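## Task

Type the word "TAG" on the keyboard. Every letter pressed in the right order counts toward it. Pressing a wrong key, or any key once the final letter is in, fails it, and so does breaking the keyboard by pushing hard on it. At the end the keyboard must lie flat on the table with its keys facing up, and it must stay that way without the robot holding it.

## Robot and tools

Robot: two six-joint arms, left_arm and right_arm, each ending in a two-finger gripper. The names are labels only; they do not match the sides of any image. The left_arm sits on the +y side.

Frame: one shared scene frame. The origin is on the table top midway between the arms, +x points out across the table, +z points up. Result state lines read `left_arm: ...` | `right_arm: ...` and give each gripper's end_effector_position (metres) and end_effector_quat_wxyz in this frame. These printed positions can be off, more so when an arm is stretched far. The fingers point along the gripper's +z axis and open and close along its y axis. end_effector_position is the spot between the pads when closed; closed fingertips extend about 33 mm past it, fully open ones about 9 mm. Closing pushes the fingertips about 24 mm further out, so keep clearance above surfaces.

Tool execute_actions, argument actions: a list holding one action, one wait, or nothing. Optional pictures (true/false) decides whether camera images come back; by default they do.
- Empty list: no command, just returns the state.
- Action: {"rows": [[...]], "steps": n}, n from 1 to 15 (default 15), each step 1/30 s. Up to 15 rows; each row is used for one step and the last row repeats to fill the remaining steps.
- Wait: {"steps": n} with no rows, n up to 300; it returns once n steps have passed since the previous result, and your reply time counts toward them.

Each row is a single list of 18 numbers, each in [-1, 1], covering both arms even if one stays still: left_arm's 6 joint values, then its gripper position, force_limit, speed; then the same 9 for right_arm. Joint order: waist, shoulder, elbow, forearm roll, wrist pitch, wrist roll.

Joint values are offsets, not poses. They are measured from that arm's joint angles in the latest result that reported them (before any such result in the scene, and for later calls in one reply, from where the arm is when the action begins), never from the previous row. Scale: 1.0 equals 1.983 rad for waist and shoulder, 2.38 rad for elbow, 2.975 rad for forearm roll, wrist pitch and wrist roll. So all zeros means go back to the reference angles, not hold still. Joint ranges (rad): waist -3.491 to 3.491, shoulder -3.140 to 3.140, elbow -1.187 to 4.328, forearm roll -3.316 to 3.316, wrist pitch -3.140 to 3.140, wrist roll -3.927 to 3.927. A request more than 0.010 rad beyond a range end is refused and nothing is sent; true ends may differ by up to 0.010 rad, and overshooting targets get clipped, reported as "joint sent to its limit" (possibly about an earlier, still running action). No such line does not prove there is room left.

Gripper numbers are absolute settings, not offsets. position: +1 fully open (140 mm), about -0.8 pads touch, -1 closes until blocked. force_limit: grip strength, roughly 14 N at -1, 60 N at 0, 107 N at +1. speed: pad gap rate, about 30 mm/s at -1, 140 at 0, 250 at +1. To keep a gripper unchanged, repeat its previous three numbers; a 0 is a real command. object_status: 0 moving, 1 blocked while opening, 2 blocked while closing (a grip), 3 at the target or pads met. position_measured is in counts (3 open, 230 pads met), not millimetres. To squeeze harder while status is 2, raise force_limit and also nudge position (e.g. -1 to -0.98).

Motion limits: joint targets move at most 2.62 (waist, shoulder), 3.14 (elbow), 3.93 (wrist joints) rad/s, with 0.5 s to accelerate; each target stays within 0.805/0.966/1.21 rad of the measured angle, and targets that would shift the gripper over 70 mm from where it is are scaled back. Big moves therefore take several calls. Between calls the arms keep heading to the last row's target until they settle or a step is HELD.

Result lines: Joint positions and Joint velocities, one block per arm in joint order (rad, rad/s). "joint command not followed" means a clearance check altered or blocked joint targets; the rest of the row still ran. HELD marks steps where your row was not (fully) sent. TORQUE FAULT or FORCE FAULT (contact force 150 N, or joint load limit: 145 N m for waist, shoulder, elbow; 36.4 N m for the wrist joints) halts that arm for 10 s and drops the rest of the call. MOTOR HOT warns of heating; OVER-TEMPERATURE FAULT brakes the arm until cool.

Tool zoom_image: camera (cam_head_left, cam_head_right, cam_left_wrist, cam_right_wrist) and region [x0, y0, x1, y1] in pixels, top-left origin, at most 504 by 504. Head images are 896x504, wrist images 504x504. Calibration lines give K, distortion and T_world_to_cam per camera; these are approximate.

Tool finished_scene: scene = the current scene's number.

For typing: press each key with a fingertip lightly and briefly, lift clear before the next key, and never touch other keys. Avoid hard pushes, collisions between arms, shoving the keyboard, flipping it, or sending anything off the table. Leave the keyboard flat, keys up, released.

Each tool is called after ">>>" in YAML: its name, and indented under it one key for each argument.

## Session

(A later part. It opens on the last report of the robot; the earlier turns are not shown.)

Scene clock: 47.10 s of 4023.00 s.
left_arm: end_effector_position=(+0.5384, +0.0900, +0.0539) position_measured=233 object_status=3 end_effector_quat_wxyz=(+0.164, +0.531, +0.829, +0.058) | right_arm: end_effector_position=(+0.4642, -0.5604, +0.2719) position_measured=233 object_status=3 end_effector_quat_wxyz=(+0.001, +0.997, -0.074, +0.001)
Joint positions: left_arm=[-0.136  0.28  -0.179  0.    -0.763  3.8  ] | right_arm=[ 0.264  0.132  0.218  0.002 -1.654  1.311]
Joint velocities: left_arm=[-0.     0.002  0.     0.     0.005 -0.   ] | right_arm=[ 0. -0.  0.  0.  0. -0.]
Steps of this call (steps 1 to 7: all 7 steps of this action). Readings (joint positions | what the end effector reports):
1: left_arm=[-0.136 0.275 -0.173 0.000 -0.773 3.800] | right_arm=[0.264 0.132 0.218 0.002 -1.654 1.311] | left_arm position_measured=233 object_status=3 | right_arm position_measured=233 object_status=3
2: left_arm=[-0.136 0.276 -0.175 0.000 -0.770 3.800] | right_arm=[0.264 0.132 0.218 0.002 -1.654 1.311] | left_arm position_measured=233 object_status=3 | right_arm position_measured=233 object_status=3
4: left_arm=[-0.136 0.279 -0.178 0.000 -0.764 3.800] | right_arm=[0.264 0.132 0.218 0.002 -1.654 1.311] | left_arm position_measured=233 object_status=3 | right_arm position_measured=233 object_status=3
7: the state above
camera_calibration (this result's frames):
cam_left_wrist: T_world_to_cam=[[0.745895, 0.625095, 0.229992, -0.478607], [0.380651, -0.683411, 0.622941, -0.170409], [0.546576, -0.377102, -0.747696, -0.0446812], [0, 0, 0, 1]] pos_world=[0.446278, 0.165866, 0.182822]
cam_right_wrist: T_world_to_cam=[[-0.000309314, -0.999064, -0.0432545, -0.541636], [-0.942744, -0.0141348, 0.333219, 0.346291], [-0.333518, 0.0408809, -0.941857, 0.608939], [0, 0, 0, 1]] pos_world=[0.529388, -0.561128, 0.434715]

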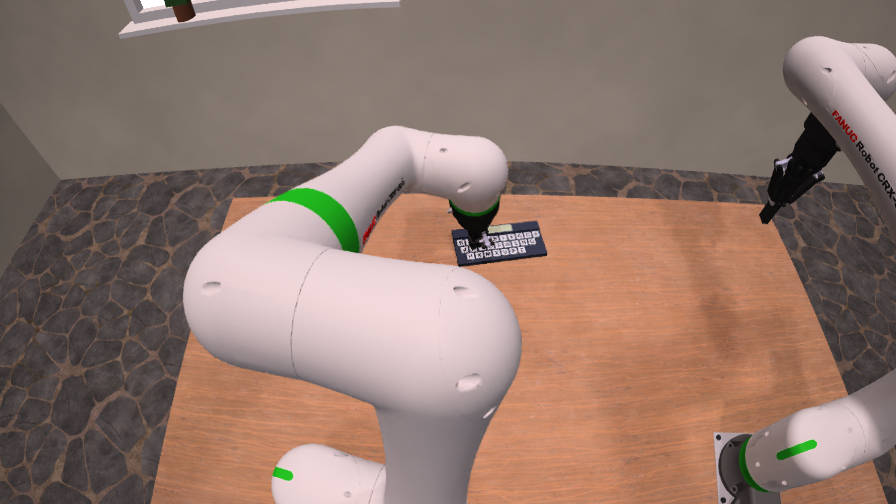

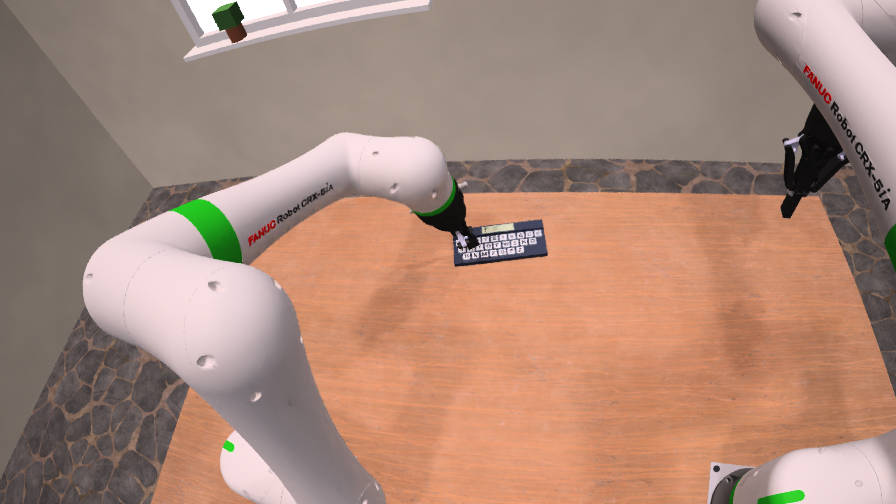

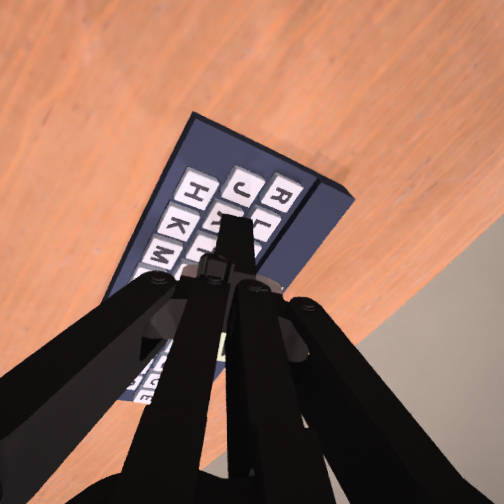

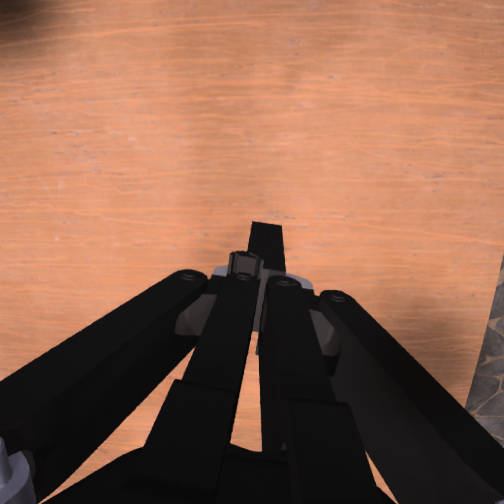

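>>> execute_actions:
  actions:
    - {"rows":[[0,0.0012,-0.0011,0,0.0017,0,-1,0,0,0,0,0,0,0,0,-1,0,0]],"steps":8}

>>> zoom_image:
  camera: "cam_head_right"
  region: [445,210,525,270]

Scene clock: 49.57 s of 4023.00 s.
left_arm: end_effector_position=(+0.5384, +0.0900, +0.0517) position_measured=233 object_status=3 end_effector_quat_wxyz=(+0.164, +0.531, +0.829, +0.058) | right_arm: end_effector_position=(+0.4642, -0.5604, +0.2719) position_measured=233 object_status=3 end_effector_quat_wxyz=(+0.001, +0.997, -0.074, +0.001)
Joint positions: left_arm=[-0.136  0.282 -0.181  0.    -0.758  3.8  ] | right_arm=[ 0.264  0.132  0.218  0.002 -1.654  1.311]
Joint velocities: left_arm=[ 0.    -0.001 -0.001 -0.     0.001 -0.001] | right_arm=[-0.  0. -0.  0. -0. -0.]
Steps of this call (steps 1 to 15: the robot went on to your last target; steps 16 to 66: nothing new was sent; steps 67 to 74: all 8 steps of this action). Readings (joint positions | what the end effector reports):
67: left_arm=[-0.136 0.280 -0.179 0.000 -0.762 3.800] | right_arm=[0.264 0.132 0.218 0.002 -1.654 1.311] | left_arm position_measured=233 object_status=3 | right_arm position_measured=233 object_status=3
68: left_arm=[-0.136 0.281 -0.180 0.000 -0.761 3.800] | right_arm=[0.264 0.132 0.218 0.002 -1.654 1.311] | left_arm position_measured=233 object_status=3 | right_arm position_measured=233 object_status=3
70: left_arm=[-0.136 0.282 -0.181 0.000 -0.758 3.800] | right_arm=[0.264 0.132 0.218 0.002 -1.654 1.311] | left_arm position_measured=233 object_status=3 | right_arm position_measured=233 object_status=3
74: the state above
camera_calibration (this result's frames):
cam_left_wrist: T_world_to_cam=[[0.745875, 0.625101, 0.230043, -0.478109], [0.380599, -0.683399, 0.622985, -0.169045], [0.546639, -0.377115, -0.747643, -0.0463353], [0, 0, 0, 1]] pos_world=[0.446277, 0.165867, 0.180656]
cam_right_wrist: T_world_to_cam=[[-0.000309343, -0.999064, -0.0432545, -0.541636], [-0.942744, -0.0141348, 0.333219, 0.346291], [-0.333518, 0.040881, -0.941857, 0.608939], [0, 0, 0, 1]] pos_world=[0.529388, -0.561128, 0.434715]

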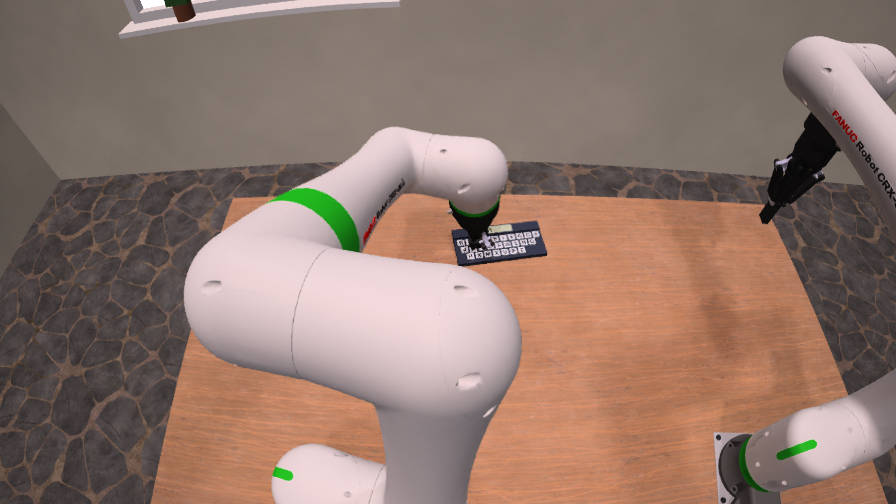

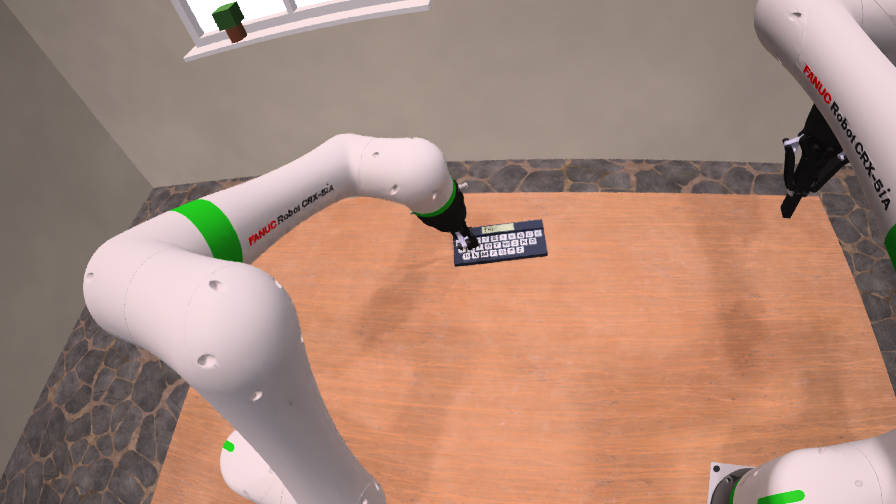

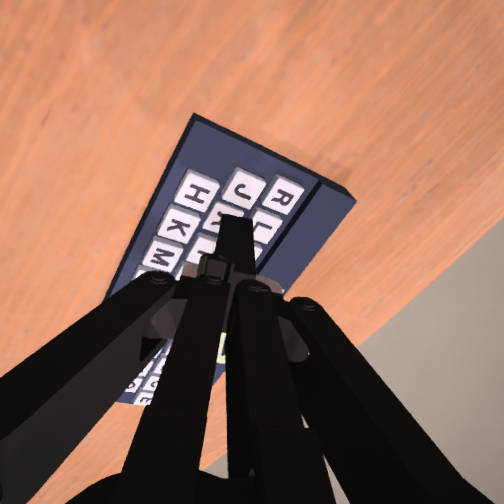

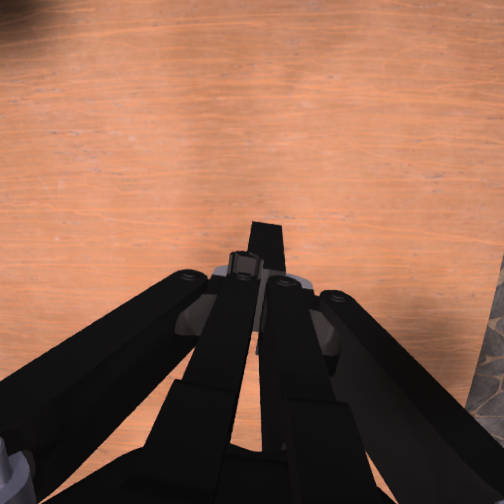

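Region (445, 210, 525, 270) of cam_head_right's 896x504 image, scaled by 6.300, with more detail than that image has; it fills the top 378 rows of this view, and the rest is white.

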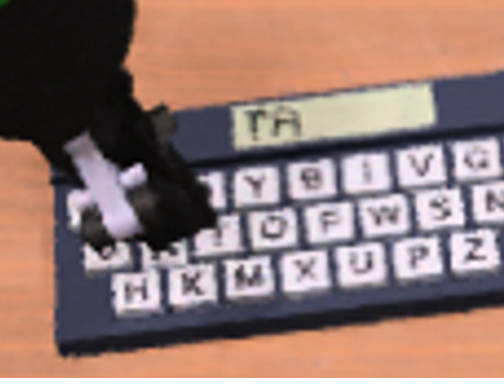

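>>> execute_actions:
  actions:
    - {"rows":[[0,-0.0064,0.006,0,-0.0091,0,-1,0,0,0,0,0,0,0,0,-1,0,0]],"steps":8}
  pictures: false

>>> execute_actions:
  actions:
    - {"rows":[[-0.0773,0.1126,0.129,0,-0.0282,0,-1,0,0,0,0,0,0,0,0,-1,0,0]]}
  pictures: false

>>> execute_actions:
  actions:
    - {"steps":8}

>>> zoom_image:
  camera: "cam_left_wrist"
  region: [150,120,330,300]

Scene clock: 55.43 s of 4023.00 s.
left_arm: end_effector_position=(+0.5384, +0.0900, +0.0633) position_measured=233 object_status=3 end_effector_quat_wxyz=(+0.164, +0.531, +0.829, +0.058) | right_arm: end_effector_position=(+0.4642, -0.5604, +0.2719) position_measured=233 object_status=3 end_effector_quat_wxyz=(+0.001, +0.997, -0.074, +0.001)
Joint positions: left_arm=[-0.136  0.27  -0.167  0.    -0.785  3.8  ] | right_arm=[ 0.264  0.132  0.218  0.002 -1.654  1.311]
Joint velocities: left_arm=[ 0.001 -0.003  0.003  0.    -0.004 -0.001] | right_arm=[-0.  0. -0. -0.  0.  0.]
Steps of this call (steps 1 to 15: the robot went on to your last target; steps 16 to 90: nothing new was sent; then 2.60 s passed at rest; steps 91 to 98: all 8 steps of this action). Readings (joint positions | what the end effector reports):
91: left_arm=[-0.136 0.282 -0.181 0.000 -0.758 3.800] | right_arm=[0.264 0.132 0.218 0.002 -1.654 1.311] | left_arm position_measured=233 object_status=3 | right_arm position_measured=233 object_status=3
92: left_arm=[-0.136 0.280 -0.179 0.000 -0.762 3.800] | right_arm=[0.264 0.132 0.218 0.002 -1.654 1.311] | left_arm position_measured=233 object_status=3 | right_arm position_measured=233 object_status=3
94: left_arm=[-0.136 0.272 -0.170 0.000 -0.779 3.800] | right_arm=[0.264 0.132 0.218 0.002 -1.654 1.311] | left_arm position_measured=233 object_status=3 | right_arm position_measured=233 object_status=3
98: the state above

Scene clock: 55.93 s of 4023.00 s.
left_arm: end_effector_position=(+0.5823, -0.0307, +0.0623) position_measured=233 object_status=3 end_effector_quat_wxyz=(+0.167, +0.593, +0.787, +0.046) | right_arm: end_effector_position=(+0.4642, -0.5604, +0.2719) position_measured=233 object_status=3 end_effector_quat_wxyz=(+0.001, +0.997, -0.074, +0.001)
Joint positions: left_arm=[-0.289  0.492  0.138  0.    -0.868  3.8  ] | right_arm=[ 0.264  0.132  0.218  0.002 -1.654  1.311]
Joint velocities: left_arm=[-0.04   0.058  0.083 -0.    -0.025  0.001] | right_arm=[-0.001  0.     0.    -0.     0.001 -0.   ]
Steps of this call (steps 1 to 15: all 15 steps of this action). Readings (joint positions | what the end effector reports):
1: left_arm=[-0.136 0.270 -0.167 0.000 -0.785 3.800] | right_arm=[0.264 0.132 0.218 0.002 -1.654 1.311] | left_arm position_measured=233 object_status=3 | right_arm position_measured=233 object_status=3
2: left_arm=[-0.138 0.272 -0.163 0.000 -0.786 3.800] | right_arm=[0.264 0.132 0.218 0.002 -1.654 1.311] | left_arm position_measured=233 object_status=3 | right_arm position_measured=233 object_status=3
4: left_arm=[-0.152 0.293 -0.134 0.000 -0.794 3.800] | right_arm=[0.264 0.132 0.218 0.002 -1.654 1.311] | left_arm position_measured=233 object_status=3 | right_arm position_measured=233 object_status=3
8: left_arm=[-0.214 0.383 -0.011 0.000 -0.827 3.800] | right_arm=[0.264 0.132 0.218 0.002 -1.654 1.311] | left_arm position_measured=233 object_status=3 | right_arm position_measured=233 object_status=3
15: the state above

Scene clock: 56.20 s of 4023.00 s.
left_arm: end_effector_position=(+0.5826, -0.0314, +0.0626) position_measured=233 object_status=3 end_effector_quat_wxyz=(+0.168, +0.593, +0.786, +0.046) | right_arm: end_effector_position=(+0.4642, -0.5604, +0.2719) position_measured=233 object_status=3 end_effector_quat_wxyz=(+0.001, +0.997, -0.074, +0.001)
Joint positions: left_arm=[-0.289  0.493  0.14   0.    -0.869  3.8  ] | right_arm=[ 0.264  0.132  0.218  0.002 -1.654  1.311]
Joint velocities: left_arm=[-0.001 -0.001 -0.    -0.    -0.001 -0.   ] | right_arm=[ 0.001  0.    -0.    -0.    -0.001 -0.   ]
Steps of this call (steps 1 to 8: the robot went on to your last target). Readings (joint positions | what the end effector reports):
1: left_arm=[-0.289 0.493 0.139 0.000 -0.868 3.800] | right_arm=[0.264 0.132 0.218 0.002 -1.654 1.311] | left_arm position_measured=233 object_status=3 | right_arm position_measured=233 object_status=3
2: left_arm=[-0.289 0.493 0.139 0.000 -0.868 3.800] | right_arm=[0.264 0.132 0.218 0.002 -1.654 1.311] | left_arm position_measured=233 object_status=3 | right_arm position_measured=233 object_status=3
4: left_arm=[-0.289 0.493 0.140 0.000 -0.869 3.800] | right_arm=[0.264 0.132 0.218 0.002 -1.654 1.311] | left_arm position_measured=233 object_status=3 | right_arm position_measured=233 object_status=3
8: the state above
camera_calibration (this result's frames):
cam_left_wrist: T_world_to_cam=[[0.832674, 0.50385, 0.229759, -0.492044], [0.272064, -0.733597, 0.622749, -0.213841], [0.482322, -0.456038, -0.747927, -0.0731028], [0, 0, 0, 1]] pos_world=[0.50315, 0.0577057, 0.191545]
cam_right_wrist: T_world_to_cam=[[-0.000309568, -0.999064, -0.0432544, -0.541636], [-0.942744, -0.0141346, 0.333219, 0.346291], [-0.333518, 0.040881, -0.941857, 0.608939], [0, 0, 0, 1]] pos_world=[0.529388, -0.561128, 0.434715]

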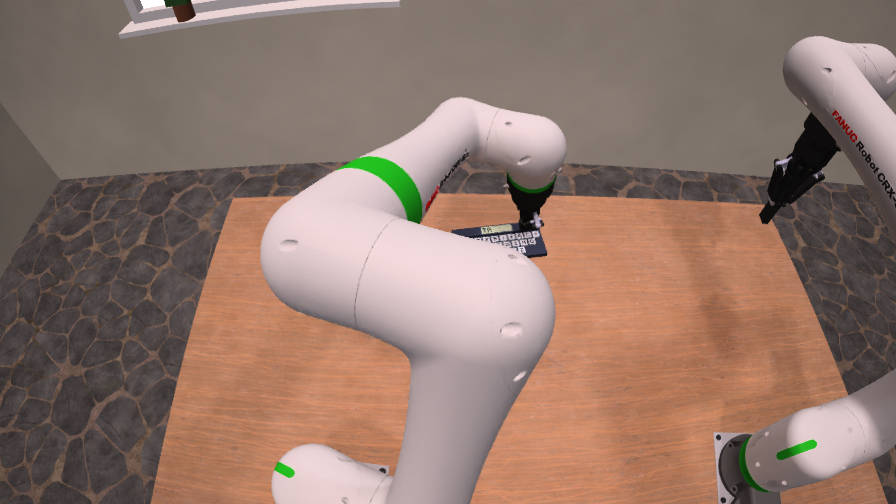

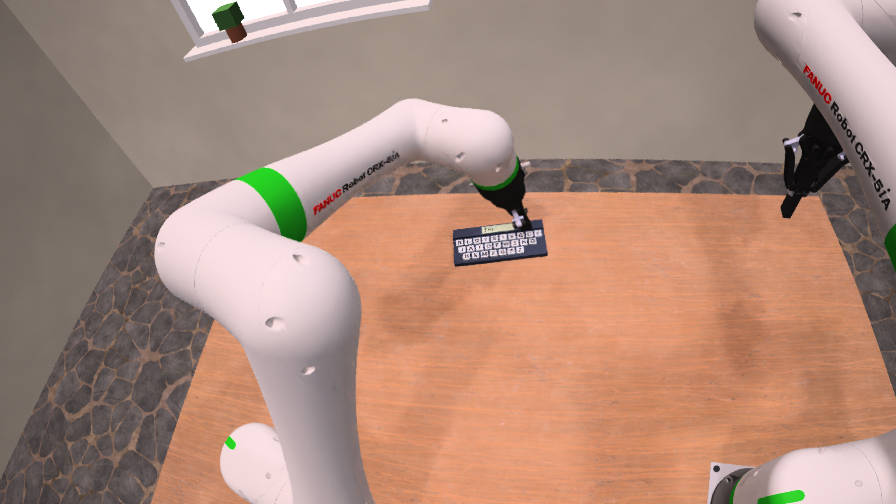

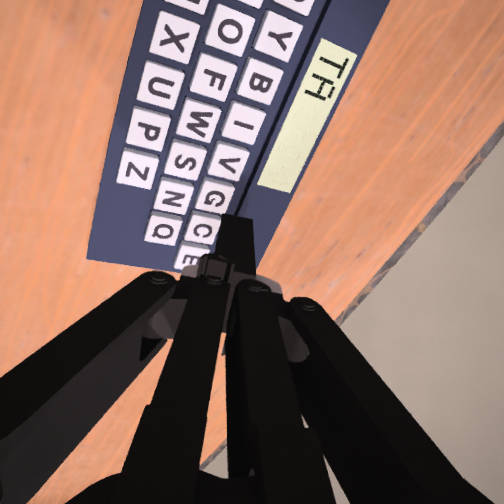

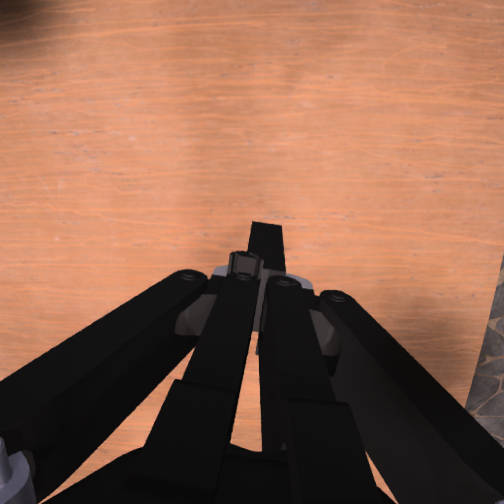

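Region (150, 120, 330, 300) of cam_left_wrist's 504x504 image, scaled by 2.800, with more detail than that image has.

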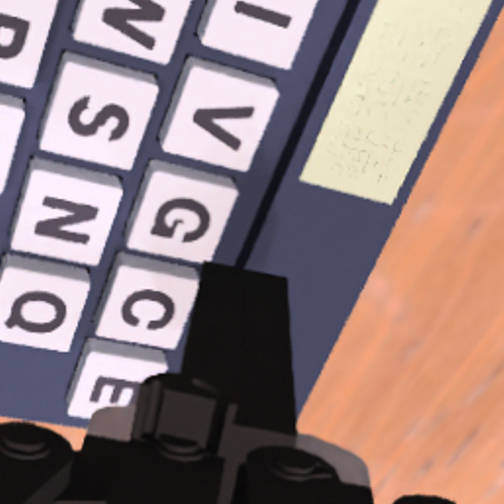

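>>> execute_actions:
  actions:
    - {"rows":[[0.0004,-0.0062,-0.015,0,0.0079,0,-1,0,0,0,0,0,0,0,0,-1,0,0]],"steps":10}

>>> zoom_image:
  camera: "cam_head_right"
  region: [475,205,555,265]

Scene clock: 61.53 s of 4023.00 s.
left_arm: end_effector_position=(+0.5754, -0.0280, +0.0555) position_measured=233 object_status=3 end_effector_quat_wxyz=(+0.168, +0.593, +0.786, +0.046) | right_arm: end_effector_position=(+0.4642, -0.5604, +0.2719) position_measured=233 object_status=3 end_effector_quat_wxyz=(+0.001, +0.997, -0.074, +0.001)
Joint positions: left_arm=[-0.289  0.481  0.104  0.    -0.845  3.8  ] | right_arm=[ 0.264  0.132  0.218  0.002 -1.654  1.311]
Joint velocities: left_arm=[ 0.002 -0.002 -0.004  0.     0.003 -0.   ] | right_arm=[-0.001  0.    -0.     0.001 -0.     0.   ]
Steps of this call (steps 1 to 15: the robot went on to your last target; steps 16 to 90: nothing new was sent; then 2.00 s passed at rest; steps 91 to 100: all 10 steps of this action). Readings (joint positions | what the end effector reports):
91: left_arm=[-0.289 0.493 0.140 0.000 -0.869 3.800] | right_arm=[0.264 0.132 0.218 0.002 -1.654 1.311] | left_arm position_measured=233 object_status=3 | right_arm position_measured=233 object_status=3
92: left_arm=[-0.289 0.492 0.136 0.000 -0.867 3.800] | right_arm=[0.264 0.132 0.218 0.002 -1.654 1.311] | left_arm position_measured=233 object_status=3 | right_arm position_measured=233 object_status=3
94: left_arm=[-0.289 0.485 0.114 0.000 -0.852 3.800] | right_arm=[0.264 0.132 0.218 0.002 -1.654 1.311] | left_arm position_measured=233 object_status=3 | right_arm position_measured=233 object_status=3
98: left_arm=[-0.289 0.481 0.104 0.000 -0.845 3.800] | right_arm=[0.264 0.132 0.218 0.002 -1.654 1.311] | left_arm position_measured=233 object_status=3 | right_arm position_measured=233 object_status=3
100: the state above
camera_calibration (this result's frames):
cam_left_wrist: T_world_to_cam=[[0.832351, 0.504384, 0.229758, -0.485921], [0.272538, -0.733425, 0.622745, -0.205274], [0.482612, -0.455724, -0.747931, -0.0735686], [0, 0, 0, 1]] pos_world=[0.495907, 0.0610108, 0.184453]
cam_right_wrist: T_world_to_cam=[[-0.000309385, -0.999064, -0.0432545, -0.541636], [-0.942744, -0.0141348, 0.333219, 0.346291], [-0.333518, 0.040881, -0.941857, 0.608939], [0, 0, 0, 1]] pos_world=[0.529388, -0.561128, 0.434715]

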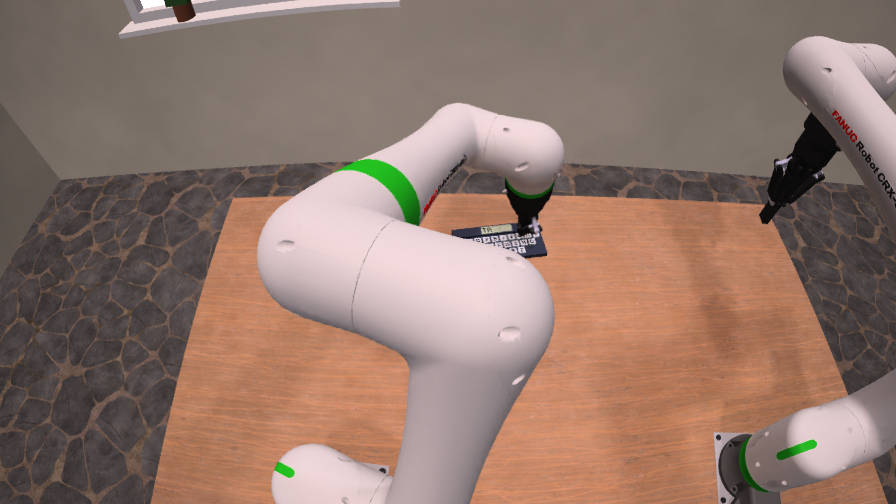

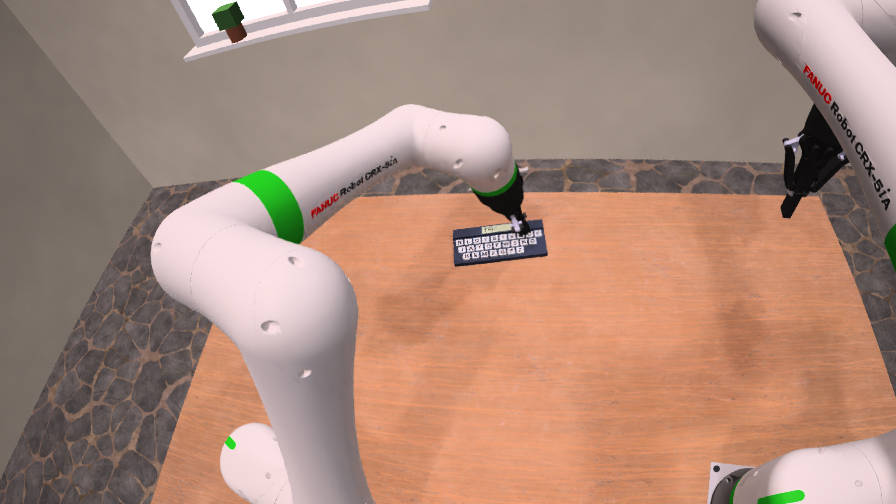

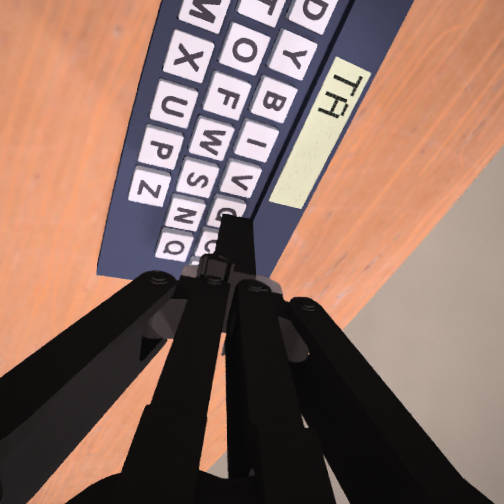

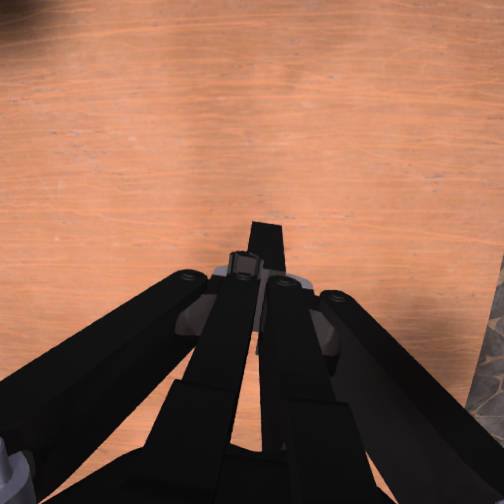

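Region (475, 205, 555, 265) of cam_head_right's 896x504 image, scaled by 6.300, with more detail than that image has; it fills the top 378 rows of this view, and the rest is white.

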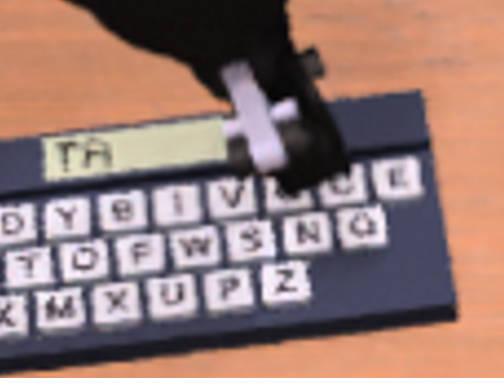

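Shift 2 mm toward V side, down 2.5 mm.

>>> execute_actions:
  actions:
    - {"rows":[[0.0014,0.0007,-0.0018,0,0.0019,0,-1,0,0,0,0,0,0,0,0,-1,0,0]],"steps":8}

Scene clock: 64.70 s of 4023.00 s.
left_arm: end_effector_position=(+0.5761, -0.0262, +0.0531) position_measured=233 object_status=3 end_effector_quat_wxyz=(+0.168, +0.592, +0.787, +0.046) | right_arm: end_effector_position=(+0.4642, -0.5604, +0.2719) position_measured=233 object_status=3 end_effector_quat_wxyz=(+0.001, +0.997, -0.074, +0.001)
Joint positions: left_arm=[-0.286  0.482  0.1    0.    -0.839  3.8  ] | right_arm=[ 0.264  0.132  0.218  0.002 -1.654  1.311]
Joint velocities: left_arm=[ 0.001  0.002  0.001 -0.     0.     0.001] | right_arm=[ 0.  0.  0.  0. -0.  0.]
Steps of this call (steps 1 to 15: the robot went on to your last target; steps 16 to 87: nothing new was sent; steps 88 to 95: all 8 steps of this action). Readings (joint positions | what the end effector reports):
88: left_arm=[-0.288 0.480 0.104 0.000 -0.845 3.800] | right_arm=[0.264 0.132 0.218 0.002 -1.654 1.311] | left_arm position_measured=233 object_status=3 | right_arm position_measured=233 object_status=3
89: left_arm=[-0.288 0.481 0.102 0.000 -0.843 3.800] | right_arm=[0.264 0.132 0.218 0.002 -1.654 1.311] | left_arm position_measured=233 object_status=3 | right_arm position_measured=233 object_status=3
91: left_arm=[-0.286 0.481 0.100 0.000 -0.840 3.800] | right_arm=[0.264 0.132 0.218 0.002 -1.654 1.311] | left_arm position_measured=233 object_status=3 | right_arm position_measured=233 object_status=3
95: the state above
camera_calibration (this result's frames):
cam_left_wrist: T_world_to_cam=[[0.830907, 0.506696, 0.229898, -0.486016], [0.27442, -0.732617, 0.62287, -0.203748], [0.484033, -0.454458, -0.747784, -0.075622], [0, 0, 0, 1]] pos_world=[0.49635, 0.0626261, 0.182094]
cam_right_wrist: T_world_to_cam=[[-0.000309403, -0.999064, -0.0432545, -0.541636], [-0.942744, -0.0141348, 0.333219, 0.346291], [-0.333518, 0.040881, -0.941857, 0.608939], [0, 0, 0, 1]] pos_world=[0.529388, -0.561128, 0.434715]

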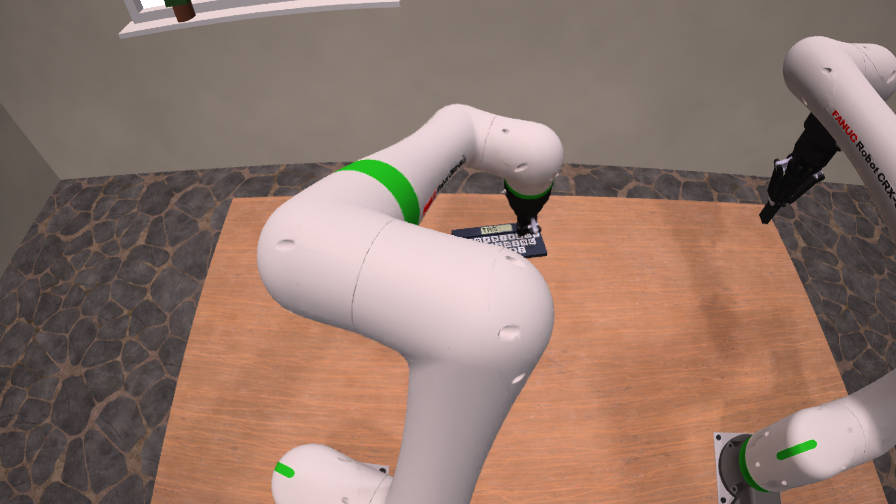

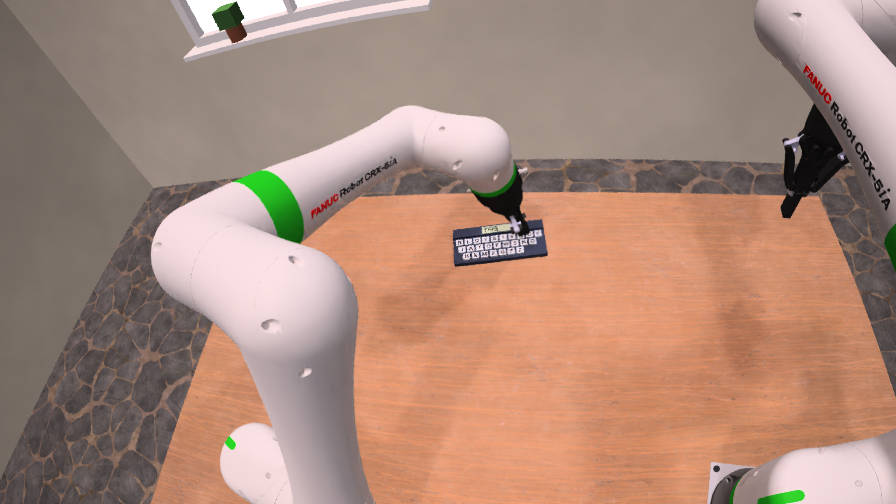

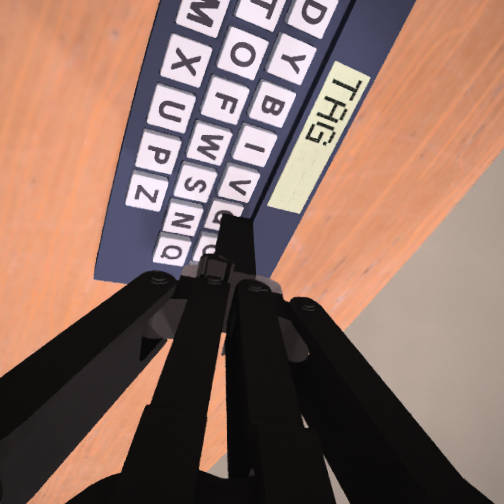

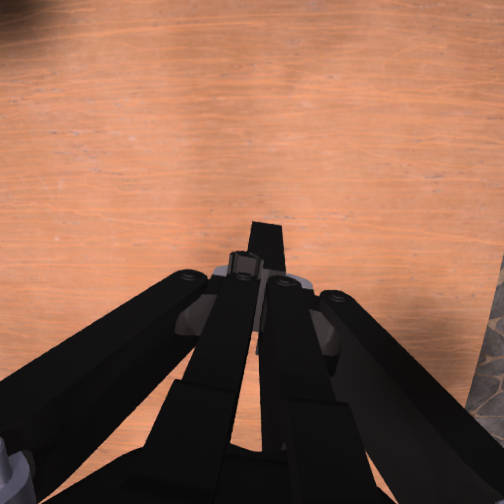

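>>> execute_actions:
  actions:
    - {"rows":[[0,-0.022,0.025,0,-0.035,0,-1,0,0,0,0,0,0,0,0,-1,0,0]],"steps":12}
  pictures: false

>>> finished_scene:
  scene: 1

Scene clock: 67.53 s of 4023.00 s.
left_arm: end_effector_position=(+0.5743, -0.0254, +0.1029) position_measured=233 object_status=3 end_effector_quat_wxyz=(+0.167, +0.592, +0.787, +0.046) | right_arm: end_effector_position=(+0.4642, -0.5604, +0.2719) position_measured=233 object_status=3 end_effector_quat_wxyz=(+0.001, +0.997, -0.074, +0.001)
Joint positions: left_arm=[-0.286  0.438  0.159  0.    -0.944  3.8  ] | right_arm=[ 0.264  0.132  0.218  0.002 -1.654  1.311]
Joint velocities: left_arm=[-0.     0.001  0.004  0.001 -0.     0.   ] | right_arm=[ 0.     0.     0.    -0.001 -0.001  0.   ]
Steps of this call (steps 1 to 15: the robot went on to your last target; steps 16 to 73: nothing new was sent; steps 74 to 85: all 12 steps of this action). Readings (joint positions | what the end effector reports):
74: left_arm=[-0.286 0.482 0.100 0.000 -0.839 3.800] | right_arm=[0.264 0.132 0.218 0.002 -1.654 1.311] | left_arm position_measured=233 object_status=3 | right_arm position_measured=233 object_status=3
75: left_arm=[-0.286 0.481 0.102 0.000 -0.844 3.800] | right_arm=[0.264 0.132 0.218 0.002 -1.654 1.311] | left_arm position_measured=233 object_status=3 | right_arm position_measured=233 object_status=3
77: left_arm=[-0.286 0.466 0.123 0.000 -0.880 3.800] | right_arm=[0.264 0.132 0.218 0.002 -1.654 1.311] | left_arm position_measured=233 object_status=3 | right_arm position_measured=233 object_status=3
81: left_arm=[-0.286 0.438 0.159 0.000 -0.942 3.800] | right_arm=[0.264 0.132 0.218 0.002 -1.654 1.311] | left_arm position_measured=233 object_status=3 | right_arm position_measured=233 object_status=3
85: the state above

The scene is finished: the task was done.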